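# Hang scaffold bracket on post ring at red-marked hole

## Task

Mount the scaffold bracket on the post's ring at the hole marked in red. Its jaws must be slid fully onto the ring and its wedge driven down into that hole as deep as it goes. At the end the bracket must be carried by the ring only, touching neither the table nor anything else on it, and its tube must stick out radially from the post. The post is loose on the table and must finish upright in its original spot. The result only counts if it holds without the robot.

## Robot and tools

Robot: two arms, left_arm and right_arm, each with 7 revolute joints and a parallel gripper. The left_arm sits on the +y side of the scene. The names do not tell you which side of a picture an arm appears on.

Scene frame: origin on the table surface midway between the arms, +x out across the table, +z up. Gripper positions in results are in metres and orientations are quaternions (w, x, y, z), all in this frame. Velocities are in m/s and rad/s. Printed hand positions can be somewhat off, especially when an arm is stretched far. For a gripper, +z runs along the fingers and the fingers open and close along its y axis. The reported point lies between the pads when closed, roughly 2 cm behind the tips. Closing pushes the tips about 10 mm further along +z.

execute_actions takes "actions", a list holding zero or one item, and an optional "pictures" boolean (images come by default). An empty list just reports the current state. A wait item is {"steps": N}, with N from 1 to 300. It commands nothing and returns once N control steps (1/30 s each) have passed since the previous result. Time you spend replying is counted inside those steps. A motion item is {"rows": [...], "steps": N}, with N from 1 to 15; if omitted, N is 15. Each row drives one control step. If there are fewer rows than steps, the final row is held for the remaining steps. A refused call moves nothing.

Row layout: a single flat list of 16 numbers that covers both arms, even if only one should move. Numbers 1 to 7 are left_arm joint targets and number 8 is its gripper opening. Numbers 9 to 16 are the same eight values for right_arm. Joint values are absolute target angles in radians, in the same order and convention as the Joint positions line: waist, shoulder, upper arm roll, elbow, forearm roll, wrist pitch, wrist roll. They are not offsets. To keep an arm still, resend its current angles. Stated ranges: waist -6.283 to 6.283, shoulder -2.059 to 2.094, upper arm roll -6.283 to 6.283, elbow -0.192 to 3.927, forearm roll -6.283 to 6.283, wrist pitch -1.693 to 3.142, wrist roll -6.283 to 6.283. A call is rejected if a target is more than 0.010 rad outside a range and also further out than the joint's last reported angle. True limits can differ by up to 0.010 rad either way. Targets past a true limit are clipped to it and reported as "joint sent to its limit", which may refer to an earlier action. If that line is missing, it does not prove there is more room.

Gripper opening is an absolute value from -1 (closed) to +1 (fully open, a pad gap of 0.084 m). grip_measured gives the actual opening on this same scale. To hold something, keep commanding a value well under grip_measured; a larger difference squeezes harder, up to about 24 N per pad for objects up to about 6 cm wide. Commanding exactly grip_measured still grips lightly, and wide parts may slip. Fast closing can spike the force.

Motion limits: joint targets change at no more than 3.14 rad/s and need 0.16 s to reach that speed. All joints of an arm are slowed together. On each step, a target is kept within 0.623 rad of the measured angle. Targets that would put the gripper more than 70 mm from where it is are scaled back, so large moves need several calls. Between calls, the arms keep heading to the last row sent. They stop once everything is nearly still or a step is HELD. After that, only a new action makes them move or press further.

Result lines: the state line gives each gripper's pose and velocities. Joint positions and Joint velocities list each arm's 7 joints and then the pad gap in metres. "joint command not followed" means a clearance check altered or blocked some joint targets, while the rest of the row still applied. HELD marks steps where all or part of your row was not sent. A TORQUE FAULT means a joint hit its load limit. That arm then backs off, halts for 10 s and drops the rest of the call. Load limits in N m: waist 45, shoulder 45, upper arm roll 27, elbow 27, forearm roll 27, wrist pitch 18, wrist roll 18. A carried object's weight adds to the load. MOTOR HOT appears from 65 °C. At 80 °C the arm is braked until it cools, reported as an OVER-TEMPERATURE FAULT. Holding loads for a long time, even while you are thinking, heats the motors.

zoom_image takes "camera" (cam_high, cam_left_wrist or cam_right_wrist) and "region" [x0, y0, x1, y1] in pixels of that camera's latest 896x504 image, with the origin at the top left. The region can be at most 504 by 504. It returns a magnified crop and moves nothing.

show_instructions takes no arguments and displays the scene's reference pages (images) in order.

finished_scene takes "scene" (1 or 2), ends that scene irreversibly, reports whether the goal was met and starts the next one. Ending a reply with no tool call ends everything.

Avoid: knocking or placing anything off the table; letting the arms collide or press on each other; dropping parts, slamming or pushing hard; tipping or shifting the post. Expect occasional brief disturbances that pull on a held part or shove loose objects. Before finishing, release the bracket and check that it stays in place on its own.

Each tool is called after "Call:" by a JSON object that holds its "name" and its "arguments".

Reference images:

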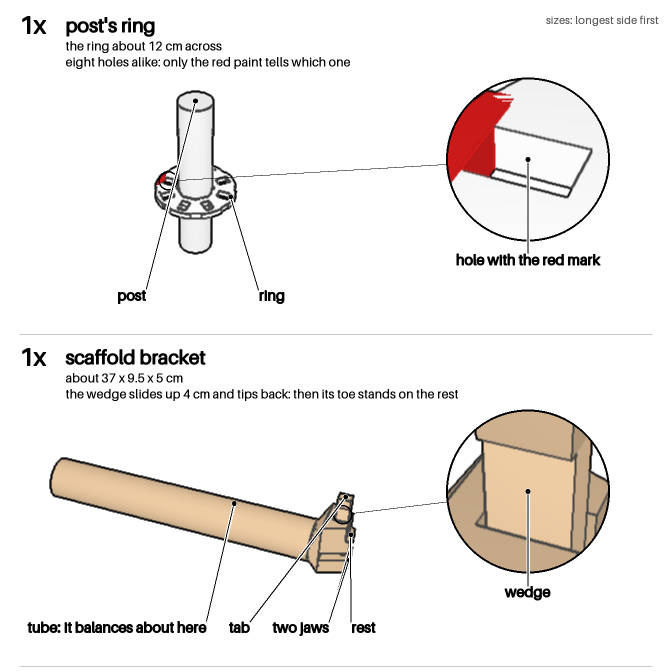

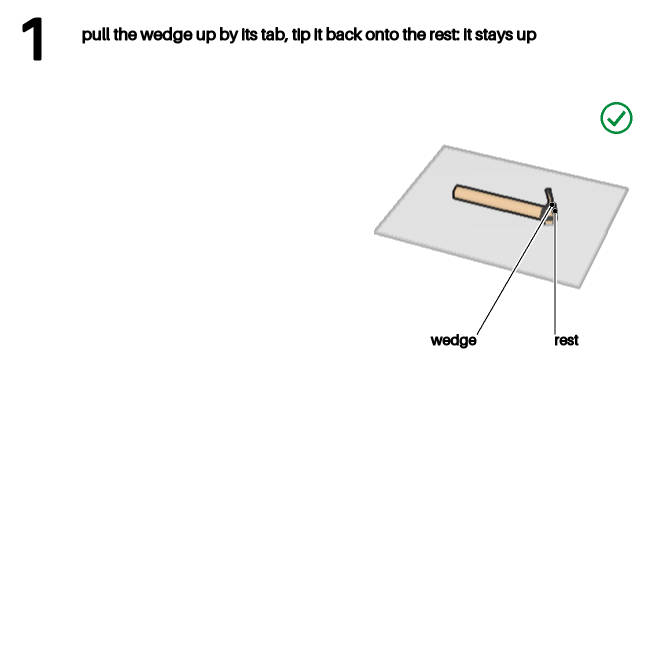

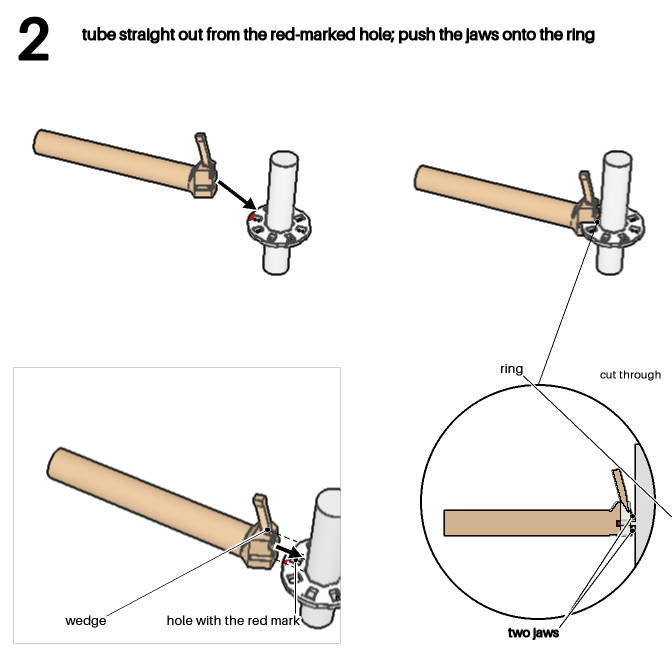

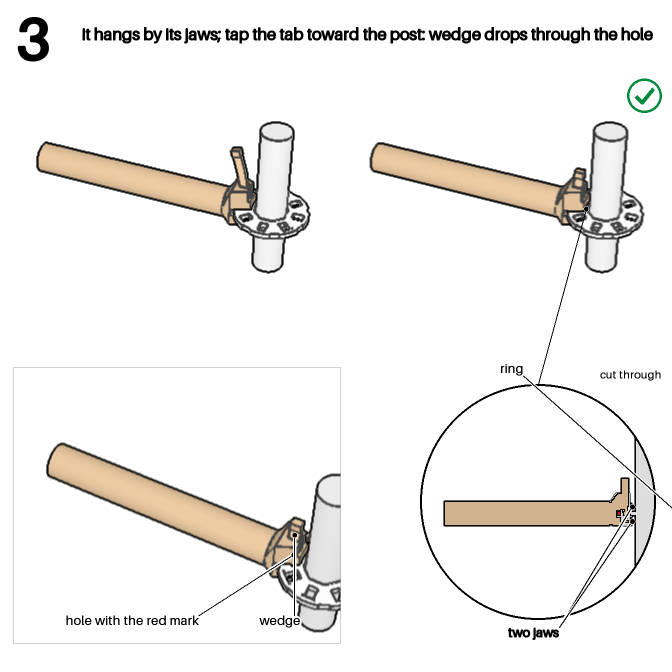

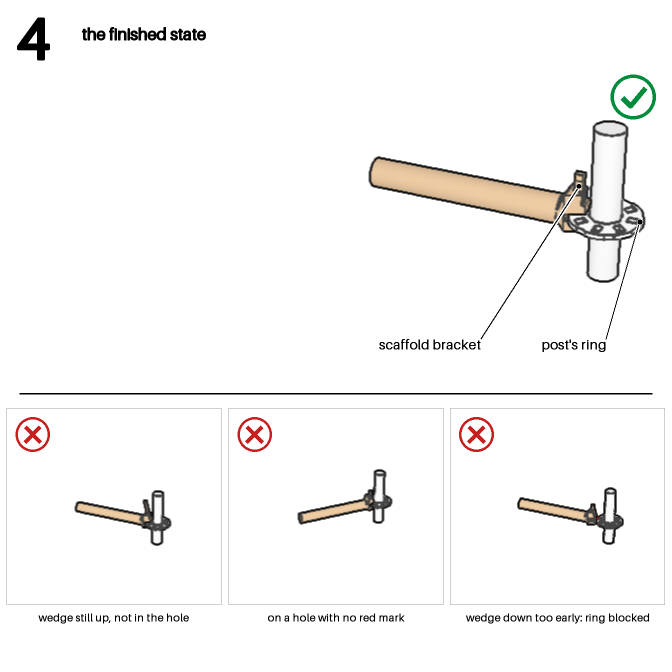

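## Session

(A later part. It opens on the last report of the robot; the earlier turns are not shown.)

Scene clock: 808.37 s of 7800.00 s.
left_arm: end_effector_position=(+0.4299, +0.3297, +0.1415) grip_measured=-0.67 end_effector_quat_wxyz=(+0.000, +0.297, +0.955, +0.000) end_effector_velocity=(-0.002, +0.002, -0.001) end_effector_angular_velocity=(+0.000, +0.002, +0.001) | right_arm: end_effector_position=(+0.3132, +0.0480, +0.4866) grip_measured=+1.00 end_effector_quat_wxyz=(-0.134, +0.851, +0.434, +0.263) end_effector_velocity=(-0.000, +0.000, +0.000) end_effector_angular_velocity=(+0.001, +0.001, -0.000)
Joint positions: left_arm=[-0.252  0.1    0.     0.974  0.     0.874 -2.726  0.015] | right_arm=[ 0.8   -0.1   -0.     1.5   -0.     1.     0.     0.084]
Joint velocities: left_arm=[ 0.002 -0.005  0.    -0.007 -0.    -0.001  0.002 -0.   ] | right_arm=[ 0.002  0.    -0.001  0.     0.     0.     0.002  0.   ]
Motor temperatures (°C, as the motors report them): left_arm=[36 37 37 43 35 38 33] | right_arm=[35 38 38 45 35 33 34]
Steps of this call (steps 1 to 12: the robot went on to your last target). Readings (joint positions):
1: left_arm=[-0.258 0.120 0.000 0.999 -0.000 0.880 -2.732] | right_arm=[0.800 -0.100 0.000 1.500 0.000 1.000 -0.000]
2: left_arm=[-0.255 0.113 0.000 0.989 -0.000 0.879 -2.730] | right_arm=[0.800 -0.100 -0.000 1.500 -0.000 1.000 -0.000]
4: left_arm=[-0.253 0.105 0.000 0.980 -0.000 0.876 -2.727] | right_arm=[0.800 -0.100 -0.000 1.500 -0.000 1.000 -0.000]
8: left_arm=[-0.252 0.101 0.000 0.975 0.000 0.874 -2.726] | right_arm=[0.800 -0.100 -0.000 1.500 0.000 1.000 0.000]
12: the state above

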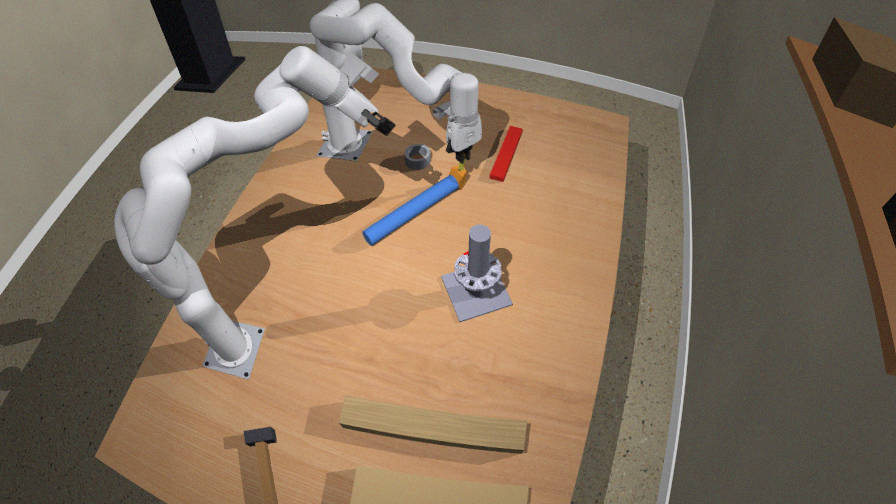

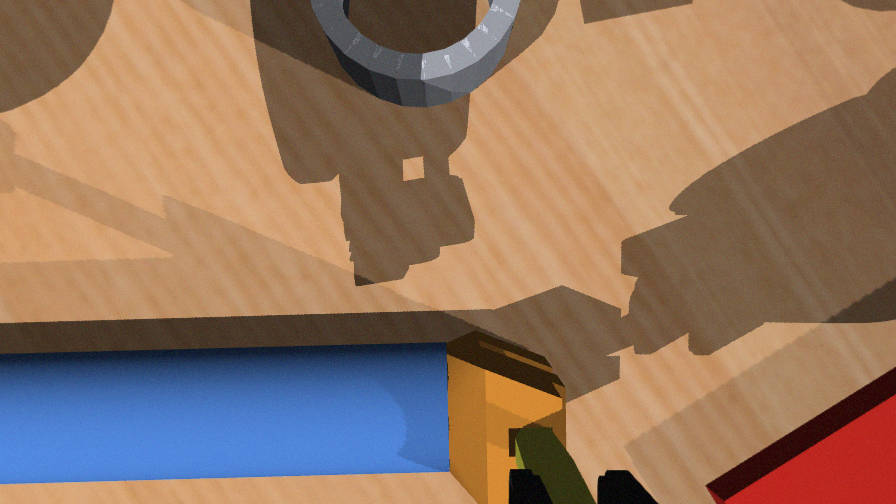

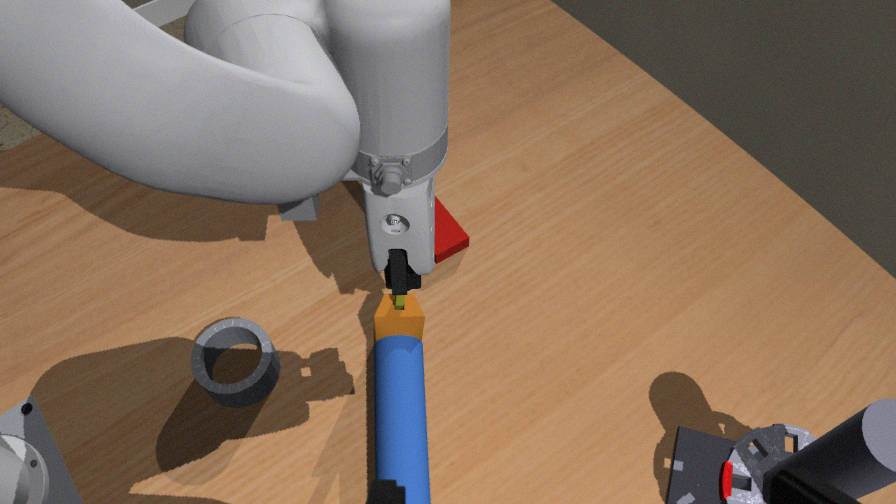

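Call:
{"name": "execute_actions", "arguments": {"actions": [{"rows": [
[-0.2515,0.0950,0,0.9768,0,0.8818,-2.7254,-0.78, 0.80,-0.1,0,1.5,0,1.0,0.0,1],
[-0.2515,0.0911,0,0.9807,0,0.8896,-2.7254,-0.76, 0.80,-0.1,0,1.5,0,1.0,0.0,1],
[-0.2515,0.0911,0,0.9807,0,0.8896,-2.7254,-0.74, 0.80,-0.1,0,1.5,0,1.0,0.0,1],
[-0.2515,0.0911,0,0.9807,0,0.8896,-2.7254,-0.74, 0.80,-0.1,0,1.5,0,1.0,0.0,1],
[-0.2515,0.0911,0,0.9807,0,0.8896,-2.7254,-0.74, 0.80,-0.1,0,1.5,0,1.0,0.0,1],
[-0.2559,0.0890,0,0.9774,0,0.8884,-2.7298,-0.74, 0.80,-0.1,0,1.5,0,1.0,0.0,1],
[-0.2603,0.0869,0,0.9741,0,0.8873,-2.7342,-0.74, 0.80,-0.1,0,1.5,0,1.0,0.0,1],
[-0.2647,0.0847,0,0.9709,0,0.8861,-2.7386,-0.73, 0.80,-0.1,0,1.5,0,1.0,0.0,1],
[-0.2691,0.0826,0,0.9676,0,0.8850,-2.7430,-0.72, 0.80,-0.1,0,1.5,0,1.0,0.0,1],
[-0.2735,0.0805,0,0.9643,0,0.8838,-2.7474,-0.70, 0.80,-0.1,0,1.5,0,1.0,0.0,1]
], "steps": 15}]}}

Scene clock: 857.00 s of 7800.00 s.
left_arm: end_effector_position=(+0.4235, +0.3198, +0.1454) grip_measured=-0.67 end_effector_quat_wxyz=(-0.001, +0.299, +0.954, -0.000) end_effector_velocity=(-0.002, -0.002, +0.002) end_effector_angular_velocity=(+0.000, -0.007, +0.014) | right_arm: end_effector_position=(+0.3132, +0.0480, +0.4866) grip_measured=+1.00 end_effector_quat_wxyz=(-0.134, +0.851, +0.434, +0.263) end_effector_velocity=(-0.000, +0.000, -0.001) end_effector_angular_velocity=(-0.000, +0.002, +0.001)
Joint positions: left_arm=[-0.273  0.082 -0.002  0.964 -0.     0.885 -2.746  0.015] | right_arm=[ 0.8   -0.1   -0.     1.5   -0.     1.     0.     0.084]
Joint velocities: left_arm=[-0.015 -0.011  0.009 -0.01   0.001 -0.006 -0.02   0.   ] | right_arm=[ 0.     0.001 -0.    -0.     0.002  0.    -0.001 -0.   ]
Motor temperatures (°C, as the motors report them): left_arm=[36 36 37 43 35 38 33] | right_arm=[35 38 38 45 35 33 34]
Steps of this call (steps 1 to 30: the robot went on to your last target; steps 31 to 90: nothing new was sent; then 45.13 s passed at rest; steps 91 to 105: all 15 steps of this action). Readings (joint positions):
91: left_arm=[-0.251 0.099 0.000 0.973 0.000 0.874 -2.725] | right_arm=[0.800 -0.100 -0.000 1.500 0.000 1.000 -0.000]
92: left_arm=[-0.251 0.098 0.000 0.974 0.000 0.876 -2.725] | right_arm=[0.800 -0.100 -0.000 1.500 -0.000 1.000 0.000]
94: left_arm=[-0.251 0.096 0.000 0.975 0.000 0.883 -2.725] | right_arm=[0.800 -0.100 0.000 1.500 0.000 1.000 -0.000]
98: left_arm=[-0.254 0.092 0.001 0.975 0.000 0.888 -2.729] | right_arm=[0.800 -0.100 0.000 1.500 -0.000 1.000 0.000]
105: the state above

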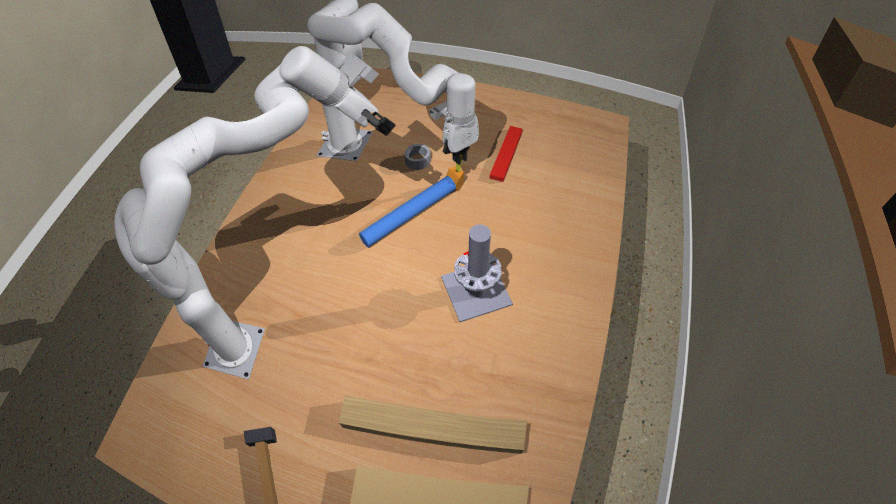

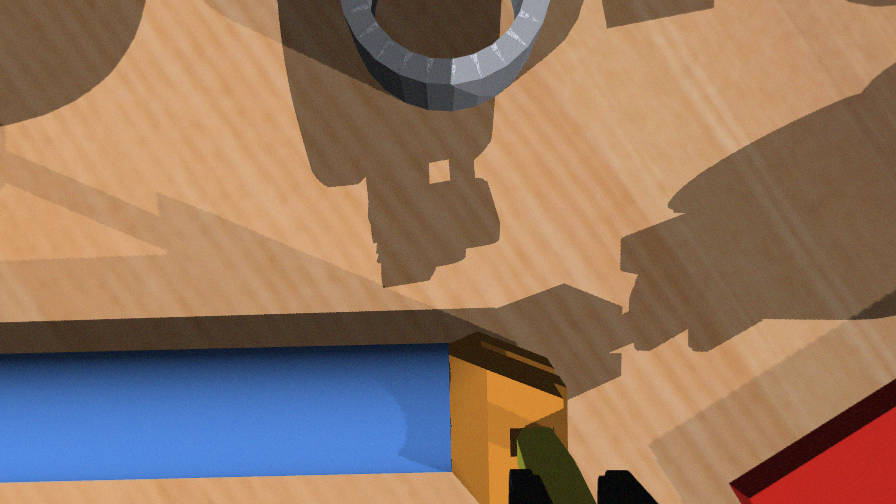

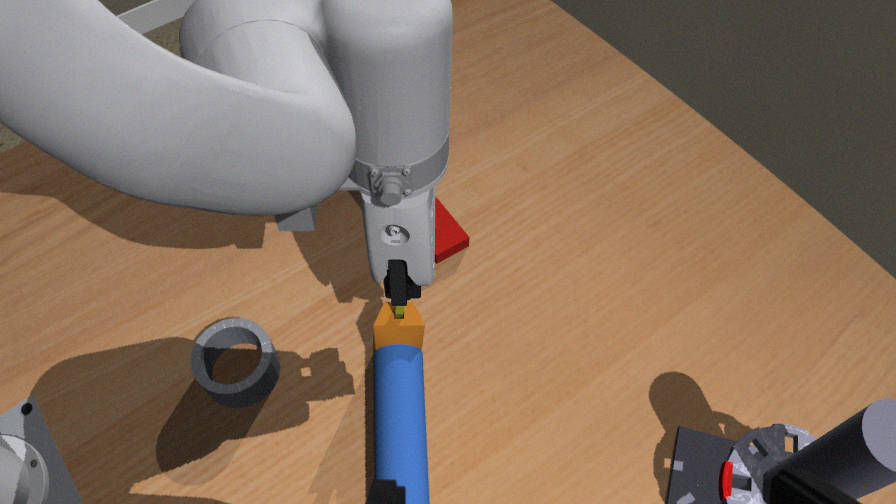

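Call:
{"name": "execute_actions", "arguments": {"actions": []}}

Scene clock: 887.17 s of 7800.00 s.
left_arm: end_effector_position=(+0.4240, +0.3204, +0.1461) grip_measured=-0.67 end_effector_quat_wxyz=(+0.000, +0.297, +0.955, +0.000) end_effector_velocity=(-0.000, +0.000, -0.000) end_effector_angular_velocity=(-0.000, +0.001, -0.000) | right_arm: end_effector_position=(+0.3132, +0.0480, +0.4866) grip_measured=+1.00 end_effector_quat_wxyz=(-0.134, +0.851, +0.434, +0.263) end_effector_velocity=(+0.000, -0.000, +0.000) end_effector_angular_velocity=(+0.001, -0.000, -0.002)
Joint positions: left_arm=[-0.273  0.08   0.     0.964  0.     0.884 -2.747  0.015] | right_arm=[ 0.8   -0.1    0.     1.5    0.     1.     0.     0.084]
Joint velocities: left_arm=[ 0.    -0.     0.    -0.001 -0.    -0.     0.001  0.   ] | right_arm=[-0.    -0.001 -0.    -0.    -0.     0.     0.001 -0.   ]
Motor temperatures (°C, as the motors report them): left_arm=[36 36 37 45 35 38 33] | right_arm=[35 38 38 46 35 33 34]
Steps of this call (steps 1 to 15: the robot went on to your last target; steps 16 to 90: nothing new was sent; then 27.17 s passed at rest). Readings (joint positions):
1: left_arm=[-0.273 0.082 -0.001 0.964 -0.000 0.884 -2.746] | right_arm=[0.800 -0.100 -0.000 1.500 -0.000 1.000 0.000]
2: left_arm=[-0.273 0.081 -0.001 0.964 -0.000 0.884 -2.747] | right_arm=[0.800 -0.100 -0.000 1.500 -0.000 1.000 0.000]
4: left_arm=[-0.274 0.081 -0.001 0.964 -0.000 0.884 -2.747] | right_arm=[0.800 -0.100 -0.000 1.500 -0.000 1.000 -0.000]
8: left_arm=[-0.274 0.081 -0.001 0.964 -0.000 0.884 -2.747] | right_arm=[0.800 -0.100 -0.000 1.500 0.000 1.000 -0.000]
90: the state above
All arms were judged still, so your last target was given up. Only a new action makes them travel on or press farther. Fingers that are still opening or closing keep moving.

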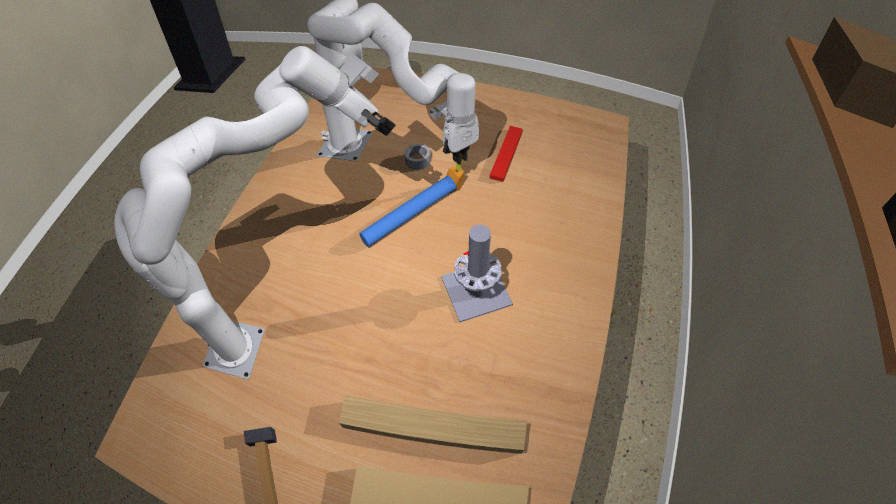

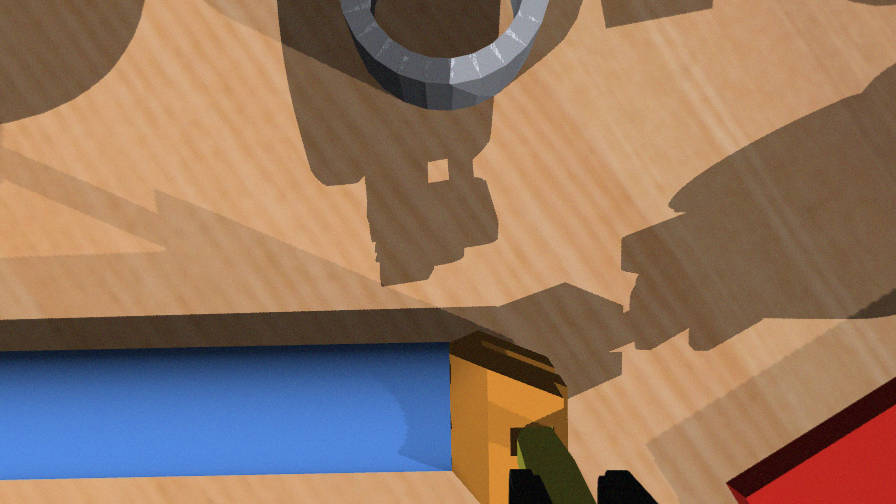

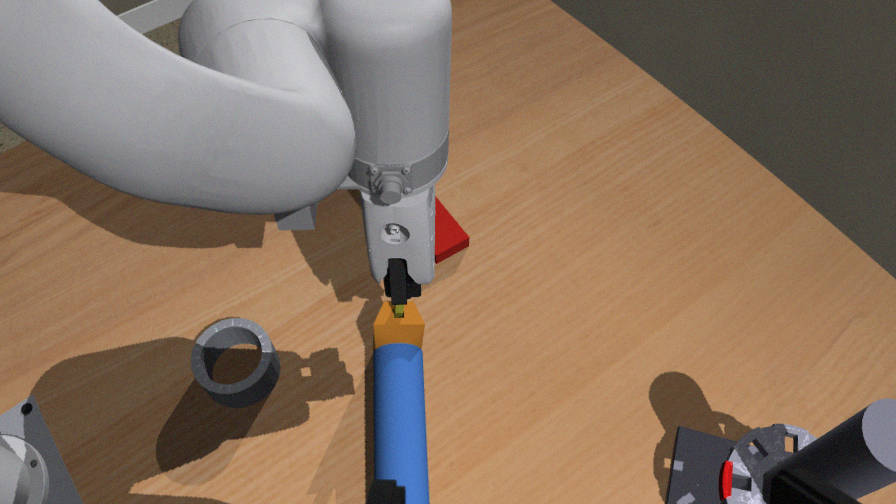

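Call:
{"name": "execute_actions", "arguments": {"actions": [{"rows": [[-0.2735,0.087,0,0.9598,0,0.8728,-2.7474,-0.70,0.80,-0.1,0,1.5,0,1.0,0.0,1],[-0.2735,0.094,0,0.9552,0,0.8612,-2.7474,-0.70,0.80,-0.1,0,1.5,0,1.0,0.0,1],[-0.2735,0.101,0,0.9506,0,0.8496,-2.7474,-0.70,0.80,-0.1,0,1.5,0,1.0,0.0,1],[-0.2735,0.108,0,0.946,0,0.838,-2.7474,-0.70,0.80,-0.1,0,1.5,0,1.0,0.0,1],[-0.2735,0.115,0,0.9414,0,0.8264,-2.7474,-0.70,0.80,-0.1,0,1.5,0,1.0,0.0,1],[-0.2735,0.122,0,0.9368,0,0.8148,-2.7474,-0.70,0.80,-0.1,0,1.5,0,1.0,0.0,1],[-0.2735,0.129,0,0.9322,0,0.8032,-2.7474,-0.70,0.80,-0.1,0,1.5,0,1.0,0.0,1],[-0.2735,0.136,0,0.9277,0,0.7917,-2.7474,-0.70,0.80,-0.1,0,1.5,0,1.0,0.0,1],[-0.2735,0.143,0,0.9232,0,0.7802,-2.7474,-0.70,0.80,-0.1,0,1.5,0,1.0,0.0,1],[-0.2735,0.148,0,0.92,0,0.772,-2.7474,-0.70,0.80,-0.1,0,1.5,0,1.0,0.0,1]], "steps": 15}]}}

Scene clock: 913.43 s of 7800.00 s.
left_arm: end_effector_position=(+0.4239, +0.3210, +0.1078) grip_measured=-0.67 end_effector_quat_wxyz=(-0.000, +0.297, +0.955, +0.000) end_effector_velocity=(+0.007, -0.006, -0.009) end_effector_angular_velocity=(-0.007, -0.027, -0.008) | right_arm: end_effector_position=(+0.3132, +0.0480, +0.4866) grip_measured=+1.00 end_effector_quat_wxyz=(-0.134, +0.851, +0.434, +0.263) end_effector_velocity=(+0.000, +0.000, -0.000) end_effector_angular_velocity=(-0.000, -0.000, +0.000)
Joint positions: left_arm=[-0.273  0.145  0.001  0.922  0.     0.777 -2.747  0.015] | right_arm=[ 0.8   -0.1    0.     1.5    0.     1.    -0.     0.084]
Joint velocities: left_arm=[-0.003  0.022 -0.006 -0.007 -0.    -0.057 -0.001  0.   ] | right_arm=[-0.     0.    -0.     0.     0.    -0.    -0.001  0.   ]
Motor temperatures (°C, as the motors report them): left_arm=[36 37 37 45 35 38 33] | right_arm=[35 38 38 46 35 33 34]
Steps of this call (steps 1 to 90: nothing new was sent; then 22.77 s passed at rest; steps 91 to 105: all 15 steps of this action). Readings (joint positions):
91: left_arm=[-0.273 0.081 0.000 0.964 -0.000 0.884 -2.747] | right_arm=[0.800 -0.100 0.000 1.500 -0.000 1.000 -0.000]
92: left_arm=[-0.274 0.082 -0.000 0.964 -0.000 0.881 -2.747] | right_arm=[0.800 -0.100 0.000 1.500 -0.000 1.000 0.000]
94: left_arm=[-0.273 0.088 0.000 0.960 0.000 0.868 -2.747] | right_arm=[0.800 -0.100 -0.000 1.500 0.000 1.000 -0.000]
98: left_arm=[-0.273 0.112 0.000 0.945 0.000 0.828 -2.747] | right_arm=[0.800 -0.100 -0.000 1.500 0.000 1.000 -0.000]
105: the state above

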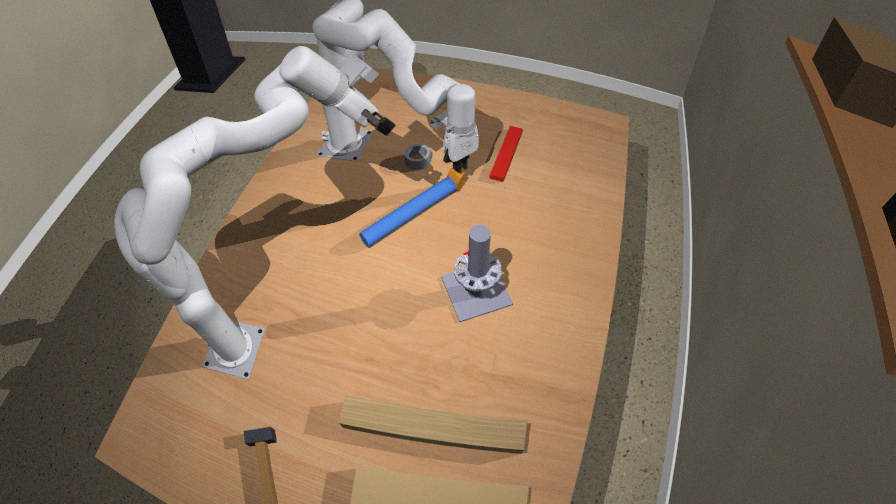

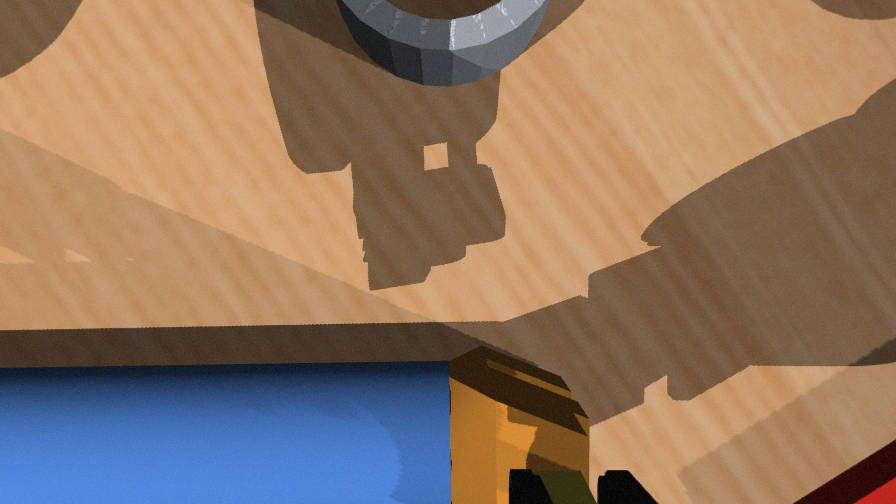

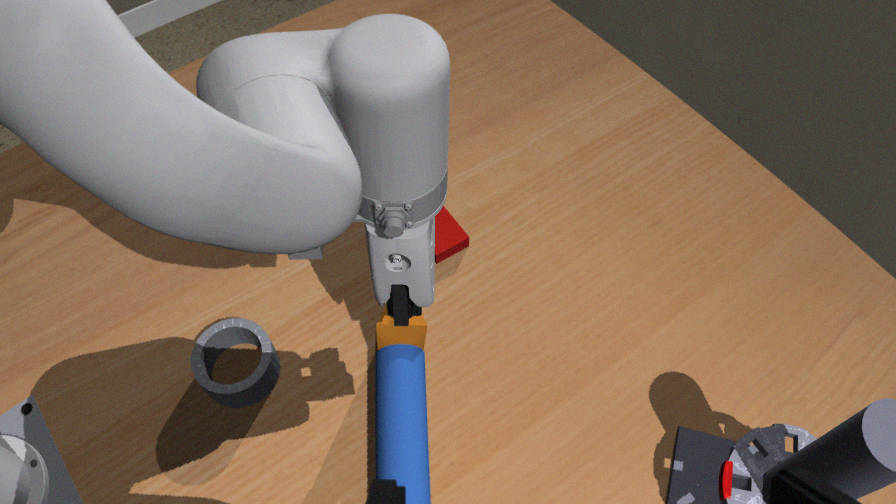

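Call:
{"name": "execute_actions", "arguments": {"actions": [{"rows": [[-0.2735,0.148,0,0.92,0,0.772,-2.7474,-0.5,0.80,-0.1,0,1.5,0,1.0,0.0,1],[-0.2735,0.148,0,0.92,0,0.772,-2.7474,-0.3,0.80,-0.1,0,1.5,0,1.0,0.0,1],[-0.2735,0.148,0,0.92,0,0.772,-2.7474,-0.2,0.80,-0.1,0,1.5,0,1.0,0.0,1]], "steps": 12}], "pictures": false}}

Scene clock: 930.17 s of 7800.00 s.
left_arm: end_effector_position=(+0.4237, +0.3201, +0.1062) grip_measured=-0.22 end_effector_quat_wxyz=(+0.000, +0.298, +0.955, -0.000) end_effector_velocity=(+0.000, +0.001, -0.000) end_effector_angular_velocity=(+0.001, +0.000, +0.000) | right_arm: end_effector_position=(+0.3132, +0.0480, +0.4866) grip_measured=+1.00 end_effector_quat_wxyz=(-0.134, +0.851, +0.434, +0.263) end_effector_velocity=(+0.000, -0.000, +0.001) end_effector_angular_velocity=(+0.001, -0.002, -0.001)
Joint positions: left_arm=[-0.274  0.148 -0.     0.92  -0.     0.772 -2.747  0.035] | right_arm=[ 0.8   -0.1    0.     1.5   -0.     1.     0.     0.084]
Joint velocities: left_arm=[ 0.001  0.     0.    -0.     0.001 -0.     0.    -0.   ] | right_arm=[-0.    -0.001 -0.     0.    -0.001 -0.     0.001 -0.   ]
Motor temperatures (°C, as the motors report them): left_arm=[36 36 37 44 35 38 33] | right_arm=[35 38 38 46 35 33 34]
Steps of this call (steps 1 to 15: the robot went on to your last target; steps 16 to 90: nothing new was sent; then 13.33 s passed at rest; steps 91 to 102: all 12 steps of this action). Readings (joint positions):
91: left_arm=[-0.274 0.148 -0.000 0.920 -0.000 0.772 -2.747] | right_arm=[0.800 -0.100 -0.000 1.500 0.000 1.000 0.000]
92: left_arm=[-0.274 0.148 -0.001 0.920 -0.001 0.772 -2.747] | right_arm=[0.800 -0.100 -0.000 1.500 -0.000 1.000 -0.000]
94: left_arm=[-0.275 0.148 -0.003 0.920 -0.001 0.772 -2.747] | right_arm=[0.800 -0.100 -0.000 1.500 0.000 1.000 0.000]
98: left_arm=[-0.274 0.148 -0.001 0.920 -0.000 0.772 -2.747] | right_arm=[0.800 -0.100 -0.000 1.500 -0.000 1.000 0.000]
102: the state above

Call:
{"name": "execute_actions", "arguments": {"actions": [{"rows": [[-0.2735,0.13,0,0.928,0,0.798,-2.7474,-0.2,0.80,-0.1,0,1.5,0,1.0,0.0,1],[-0.2735,0.11,0,0.94,0,0.83,-2.7474,-0.2,0.80,-0.1,0,1.5,0,1.0,0.0,1],[-0.2735,0.09,0,0.95,0,0.86,-2.7474,-0.2,0.80,-0.1,0,1.5,0,1.0,0.0,1],[-0.272,0.07,0,0.953,0,0.883,-2.7474,-0.2,0.80,-0.1,0,1.5,0,1.0,0.0,1],[-0.27,0.05,0,0.952,0,0.902,-2.7474,-0.2,0.80,-0.1,0,1.5,0,1.0,0.0,1],[-0.2667,0.0332,0,0.9509,0,0.9177,-2.7474,-0.2,0.80,-0.1,0,1.5,0,1.0,0.0,1],[-0.2667,0.0332,0,0.9509,0,0.9177,-2.7474,-0.2,0.80,-0.1,0,1.5,0,1.0,0.0,1],[-0.2667,0.0332,0,0.9509,0,0.9177,-2.7474,-0.2,0.80,-0.1,0,1.5,0,1.0,0.0,1],[-0.2667,0.0332,0,0.9509,0,0.9177,-2.7,-0.2,0.80,-0.1,0,1.5,0,1.0,0.0,1],[-0.2667,0.0332,0,0.9509,0,0.9177,-2.6,-0.2,0.80,-0.1,0,1.5,0,1.0,0.0,1],[-0.2667,0.0332,0,0.9509,0,0.9177,-1.1873,-0.2,0.80,-0.1,0,1.5,0,1.0,0.0,1]], "steps": 15}], "pictures": false}}

Call:
{"name": "execute_actions", "arguments": {"actions": [{"steps": 30}]}}

Scene clock: 955.30 s of 7800.00 s.
left_arm: end_effector_position=(+0.4159, +0.3251, +0.1585) grip_measured=-0.22 end_effector_quat_wxyz=(-0.001, +0.404, +0.915, -0.000) end_effector_velocity=(-0.005, +0.000, +0.004) end_effector_angular_velocity=(-0.002, +0.012, -2.447) | right_arm: end_effector_position=(+0.3132, +0.0480, +0.4866) grip_measured=+1.00 end_effector_quat_wxyz=(-0.134, +0.851, +0.434, +0.263) end_effector_velocity=(-0.000, +0.000, +0.000) end_effector_angular_velocity=(+0.000, -0.000, -0.000)
Joint positions: left_arm=[-0.267  0.036 -0.     0.949 -0.     0.916 -2.513  0.035] | right_arm=[ 0.8   -0.1   -0.     1.5   -0.     1.    -0.     0.084]
Joint velocities: left_arm=[-0.    -0.013 -0.001  0.001  0.     0.026  2.445  0.   ] | right_arm=[ 0. -0. -0.  0. -0.  0.  0.  0.]
Motor temperatures (°C, as the motors report them): left_arm=[36 36 37 43 35 38 33] | right_arm=[35 38 38 46 35 33 34]
Steps of this call (steps 1 to 15: the robot went on to your last target; steps 16 to 90: nothing new was sent; then 21.63 s passed at rest; steps 91 to 105: all 15 steps of this action). Readings (joint positions):
91: left_arm=[-0.273 0.148 0.000 0.920 0.000 0.772 -2.747] | right_arm=[0.800 -0.100 -0.000 1.500 -0.000 1.000 0.000]
92: left_arm=[-0.273 0.146 0.000 0.921 -0.000 0.777 -2.747] | right_arm=[0.800 -0.100 -0.000 1.500 0.000 1.000 -0.000]
94: left_arm=[-0.273 0.129 0.000 0.928 -0.000 0.806 -2.747] | right_arm=[0.800 -0.100 0.000 1.500 0.000 1.000 -0.000]
98: left_arm=[-0.270 0.060 -0.000 0.950 0.000 0.884 -2.747] | right_arm=[0.800 -0.100 -0.000 1.500 0.000 1.000 -0.000]
105: the state above

Scene clock: 956.30 s of 7800.00 s.
left_arm: end_effector_position=(+0.4163, +0.3252, +0.1600) grip_measured=-0.22 end_effector_quat_wxyz=(-0.000, +0.881, +0.473, -0.000) end_effector_velocity=(+0.001, +0.000, +0.001) end_effector_angular_velocity=(-0.000, -0.001, -0.002) | right_arm: end_effector_position=(+0.3132, +0.0480, +0.4866) grip_measured=+1.00 end_effector_quat_wxyz=(-0.134, +0.851, +0.434, +0.263) end_effector_velocity=(-0.001, +0.001, -0.001) end_effector_angular_velocity=(-0.001, +0.000, +0.002)
Joint positions: left_arm=[-0.267  0.033  0.     0.951 -0.     0.918 -1.188  0.035] | right_arm=[ 0.8   -0.1    0.     1.5   -0.     1.    -0.     0.084]
Joint velocities: left_arm=[-0.001 -0.     0.002  0.001 -0.     0.     0.003 -0.   ] | right_arm=[ 0.001  0.001  0.001 -0.     0.    -0.    -0.001 -0.   ]
Motor temperatures (°C, as the motors report them): left_arm=[36 36 37 43 35 38 33] | right_arm=[35 38 38 46 35 33 34]
Steps of this call (steps 1 to 30: the robot went on to your last target). Readings (joint positions):
1: left_arm=[-0.267 0.035 -0.000 0.950 -0.000 0.916 -2.427] | right_arm=[0.800 -0.100 -0.000 1.500 -0.000 1.000 -0.000]
2: left_arm=[-0.267 0.035 -0.000 0.950 -0.000 0.917 -2.335] | right_arm=[0.800 -0.100 0.000 1.500 -0.000 1.000 -0.000]
4: left_arm=[-0.267 0.034 -0.000 0.950 0.000 0.917 -2.141] | right_arm=[0.800 -0.100 0.000 1.500 -0.000 1.000 0.000]
8: left_arm=[-0.267 0.034 0.000 0.951 0.000 0.918 -1.747] | right_arm=[0.800 -0.100 0.000 1.500 0.000 1.000 0.000]
30: the state above

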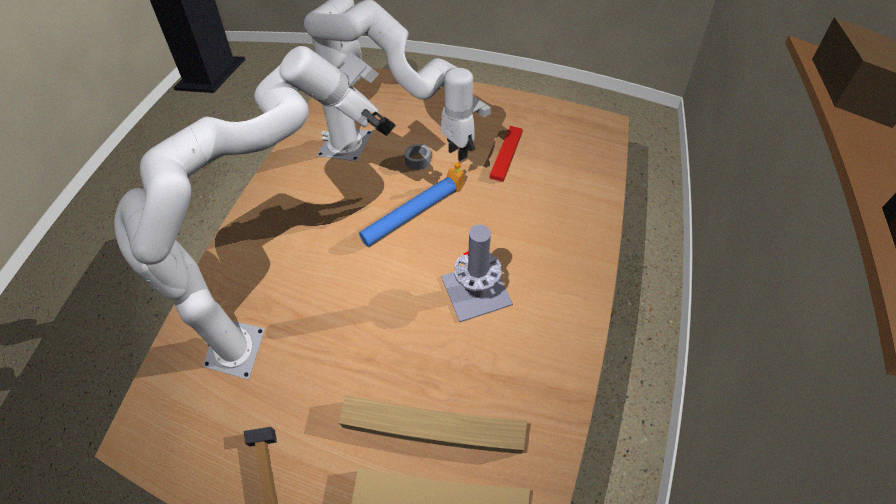

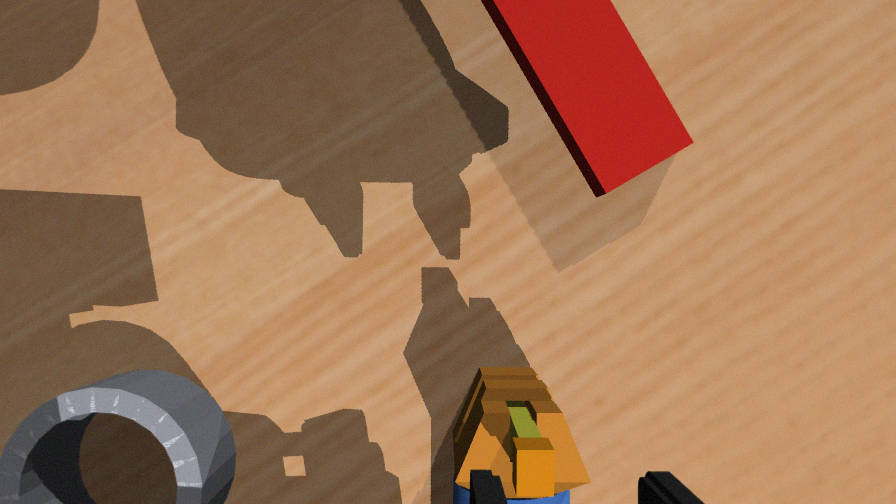

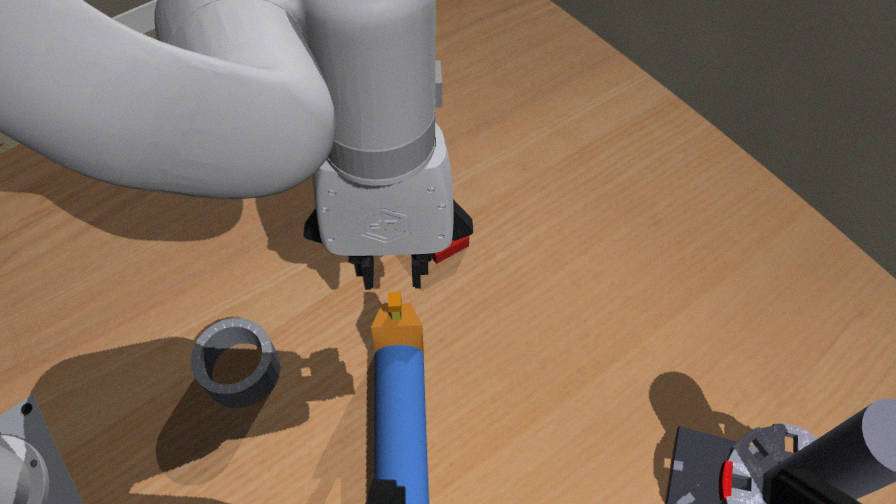

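Call:
{"name": "execute_actions", "arguments": {"actions": [{"rows": [[-0.2667,0.0423,0,0.9446,0,0.9023,-1.1873,-0.2,0.80,-0.1,0,1.5,0,1.0,0.0,1],[-0.2667,0.0514,0,0.9384,0,0.887,-1.1873,-0.2,0.80,-0.1,0,1.5,0,1.0,0.0,1],[-0.2667,0.0605,0,0.9321,0,0.8716,-1.1873,-0.2,0.80,-0.1,0,1.5,0,1.0,0.0,1],[-0.2667,0.0696,0,0.9258,0,0.8562,-1.1873,-0.2,0.80,-0.1,0,1.5,0,1.0,0.0,1],[-0.2667,0.0788,0,0.9196,0,0.8408,-1.1873,-0.2,0.80,-0.1,0,1.5,0,1.0,0.0,1],[-0.2667,0.0879,0,0.9133,0,0.8254,-1.1873,-0.2,0.80,-0.1,0,1.5,0,1.0,0.0,1],[-0.2667,0.097,0,0.907,0,0.81,-1.1873,-0.2,0.80,-0.1,0,1.5,0,1.0,0.0,1],[-0.2667,0.1061,0,0.9007,0,0.7946,-1.1873,-0.2,0.80,-0.1,0,1.5,0,1.0,0.0,1],[-0.2667,0.1152,0,0.8945,0,0.7793,-1.1873,-0.2,0.80,-0.1,0,1.5,0,1.0,0.0,1],[-0.2667,0.1243,0,0.8882,0,0.7639,-1.1873,-0.2,0.80,-0.1,0,1.5,0,1.0,0.0,1]], "steps": 15}], "pictures": false}}

Call:
{"name": "execute_actions", "arguments": {"actions": [{"rows": [[-0.2667,0.1243,0,0.8882,0,0.7639,-1.1873,-0.2,0.80,-0.1,0,1.5,0,1.0,0.0,1],[-0.2667,0.1243,0,0.8882,0,0.7639,-1.1873,-0.2,0.80,-0.1,0,1.5,0,1.0,0.0,1],[-0.2667,0.1243,0,0.8882,0,0.7639,-1.1873,-0.3,0.80,-0.1,0,1.5,0,1.0,0.0,1],[-0.2667,0.1243,0,0.8882,0,0.7639,-1.1873,-0.4,0.80,-0.1,0,1.5,0,1.0,0.0,1],[-0.2667,0.1243,0,0.8882,0,0.7639,-1.1873,-0.5,0.80,-0.1,0,1.5,0,1.0,0.0,1],[-0.2667,0.1243,0,0.8882,0,0.7639,-1.1873,-0.58,0.80,-0.1,0,1.5,0,1.0,0.0,1],[-0.2667,0.1243,0,0.8882,0,0.7639,-1.1873,-0.64,0.80,-0.1,0,1.5,0,1.0,0.0,1],[-0.2667,0.1243,0,0.8882,0,0.7639,-1.1873,-0.68,0.80,-0.1,0,1.5,0,1.0,0.0,1],[-0.2667,0.1243,0,0.8882,0,0.7639,-1.1873,-0.71,0.80,-0.1,0,1.5,0,1.0,0.0,1],[-0.2667,0.1243,0,0.8882,0,0.7639,-1.1873,-0.74,0.80,-0.1,0,1.5,0,1.0,0.0,1],[-0.2667,0.1243,0,0.8882,0,0.7639,-1.1873,-0.77,0.80,-0.1,0,1.5,0,1.0,0.0,1]], "steps": 15}]}}

Scene clock: 979.33 s of 7800.00 s.
left_arm: end_effector_position=(+0.4154, +0.3254, +0.1073) grip_measured=-0.22 end_effector_quat_wxyz=(-0.001, +0.881, +0.473, -0.001) end_effector_velocity=(+0.013, -0.003, -0.012) end_effector_angular_velocity=(-0.010, -0.047, -0.001) | right_arm: end_effector_position=(+0.3132, +0.0480, +0.4866) grip_measured=+1.00 end_effector_quat_wxyz=(-0.134, +0.851, +0.434, +0.263) end_effector_velocity=(+0.001, -0.001, -0.000) end_effector_angular_velocity=(-0.001, -0.001, -0.002)
Joint positions: left_arm=[-0.267  0.121  0.     0.89  -0.     0.772 -1.187  0.035] | right_arm=[ 0.8   -0.1    0.     1.5   -0.     1.     0.     0.084]
Joint velocities: left_arm=[-0.     0.033 -0.    -0.011  0.    -0.093 -0.     0.   ] | right_arm=[-0.002  0.001  0.     0.    -0.002 -0.     0.001 -0.   ]
Motor temperatures (°C, as the motors report them): left_arm=[36 36 37 44 35 38 33] | right_arm=[35 38 38 46 35 33 34]
Steps of this call (steps 1 to 15: the robot went on to your last target; steps 16 to 90: nothing new was sent; then 19.53 s passed at rest; steps 91 to 105: all 15 steps of this action). Readings (joint positions):
91: left_arm=[-0.267 0.033 0.000 0.951 -0.000 0.917 -1.187] | right_arm=[0.800 -0.100 -0.000 1.500 -0.000 1.000 0.000]
92: left_arm=[-0.267 0.035 -0.000 0.950 0.000 0.914 -1.187] | right_arm=[0.800 -0.100 0.000 1.500 -0.000 1.000 0.000]
94: left_arm=[-0.267 0.044 -0.000 0.944 0.000 0.897 -1.187] | right_arm=[0.800 -0.100 0.000 1.500 0.000 1.000 0.000]
98: left_arm=[-0.267 0.077 0.000 0.920 -0.000 0.845 -1.187] | right_arm=[0.800 -0.100 0.000 1.500 -0.000 1.000 -0.000]
105: the state above

Scene clock: 979.83 s of 7800.00 s.
left_arm: end_effector_position=(+0.4162, +0.3254, +0.1063) grip_measured=-0.74 end_effector_quat_wxyz=(-0.000, +0.881, +0.473, -0.000) end_effector_velocity=(+0.001, -0.000, +0.000) end_effector_angular_velocity=(-0.000, -0.002, -0.000) | right_arm: end_effector_position=(+0.3132, +0.0480, +0.4866) grip_measured=+1.00 end_effector_quat_wxyz=(-0.134, +0.851, +0.434, +0.263) end_effector_velocity=(-0.000, -0.000, +0.001) end_effector_angular_velocity=(+0.001, -0.000, -0.001)
Joint positions: left_arm=[-0.267  0.124  0.     0.888  0.     0.765 -1.187  0.012] | right_arm=[ 0.8   -0.1   -0.     1.5    0.     1.    -0.     0.084]
Joint velocities: left_arm=[ 0.001  0.001 -0.001  0.001  0.001 -0.003 -0.001  0.   ] | right_arm=[ 0.    -0.001 -0.    -0.     0.    -0.     0.001 -0.   ]
Motor temperatures (°C, as the motors report them): left_arm=[36 36 37 44 35 38 33] | right_arm=[35 38 38 46 35 33 34]
Steps of this call (steps 1 to 15: all 15 steps of this action). Readings (joint positions):
1: left_arm=[-0.267 0.122 0.000 0.890 -0.000 0.769 -1.187] | right_arm=[0.800 -0.100 -0.000 1.500 0.000 1.000 0.000]
2: left_arm=[-0.267 0.122 0.000 0.890 0.000 0.767 -1.187] | right_arm=[0.800 -0.100 -0.000 1.500 0.000 1.000 0.000]
4: left_arm=[-0.267 0.123 -0.000 0.890 0.000 0.765 -1.187] | right_arm=[0.800 -0.100 -0.000 1.500 0.000 1.000 0.000]
8: left_arm=[-0.267 0.124 0.000 0.889 0.000 0.764 -1.187] | right_arm=[0.800 -0.100 0.000 1.500 -0.000 1.000 -0.000]
15: the state above

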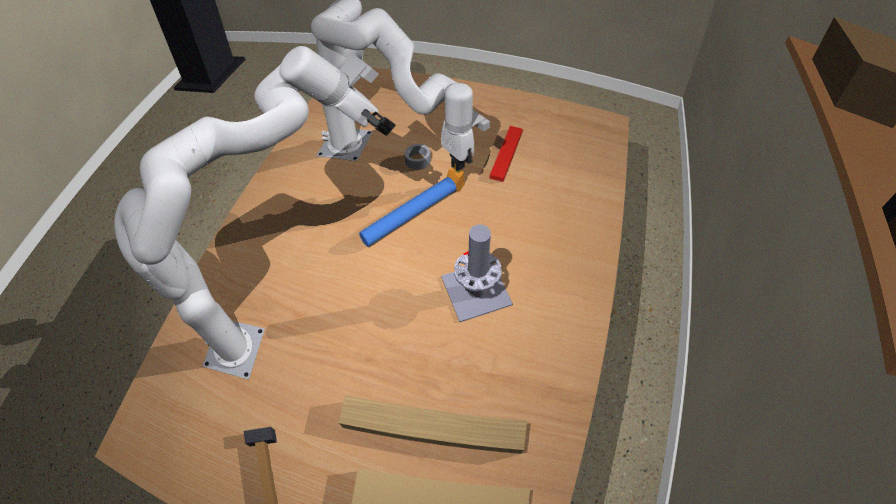

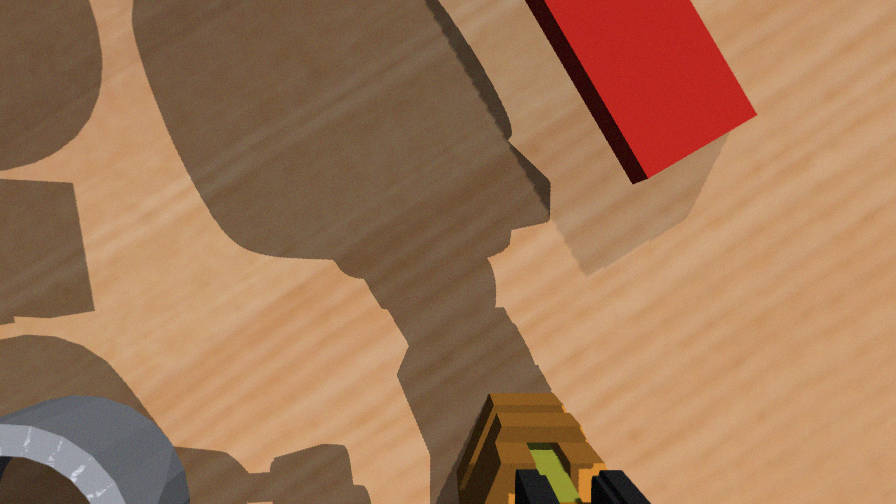

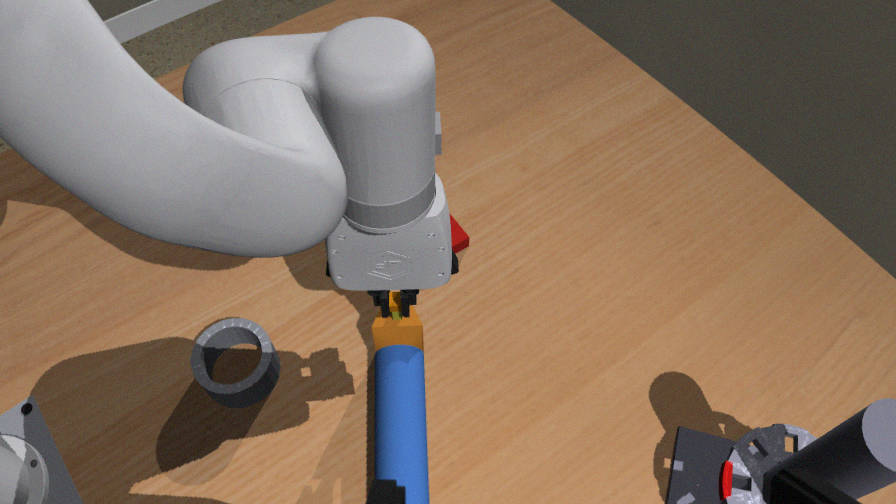

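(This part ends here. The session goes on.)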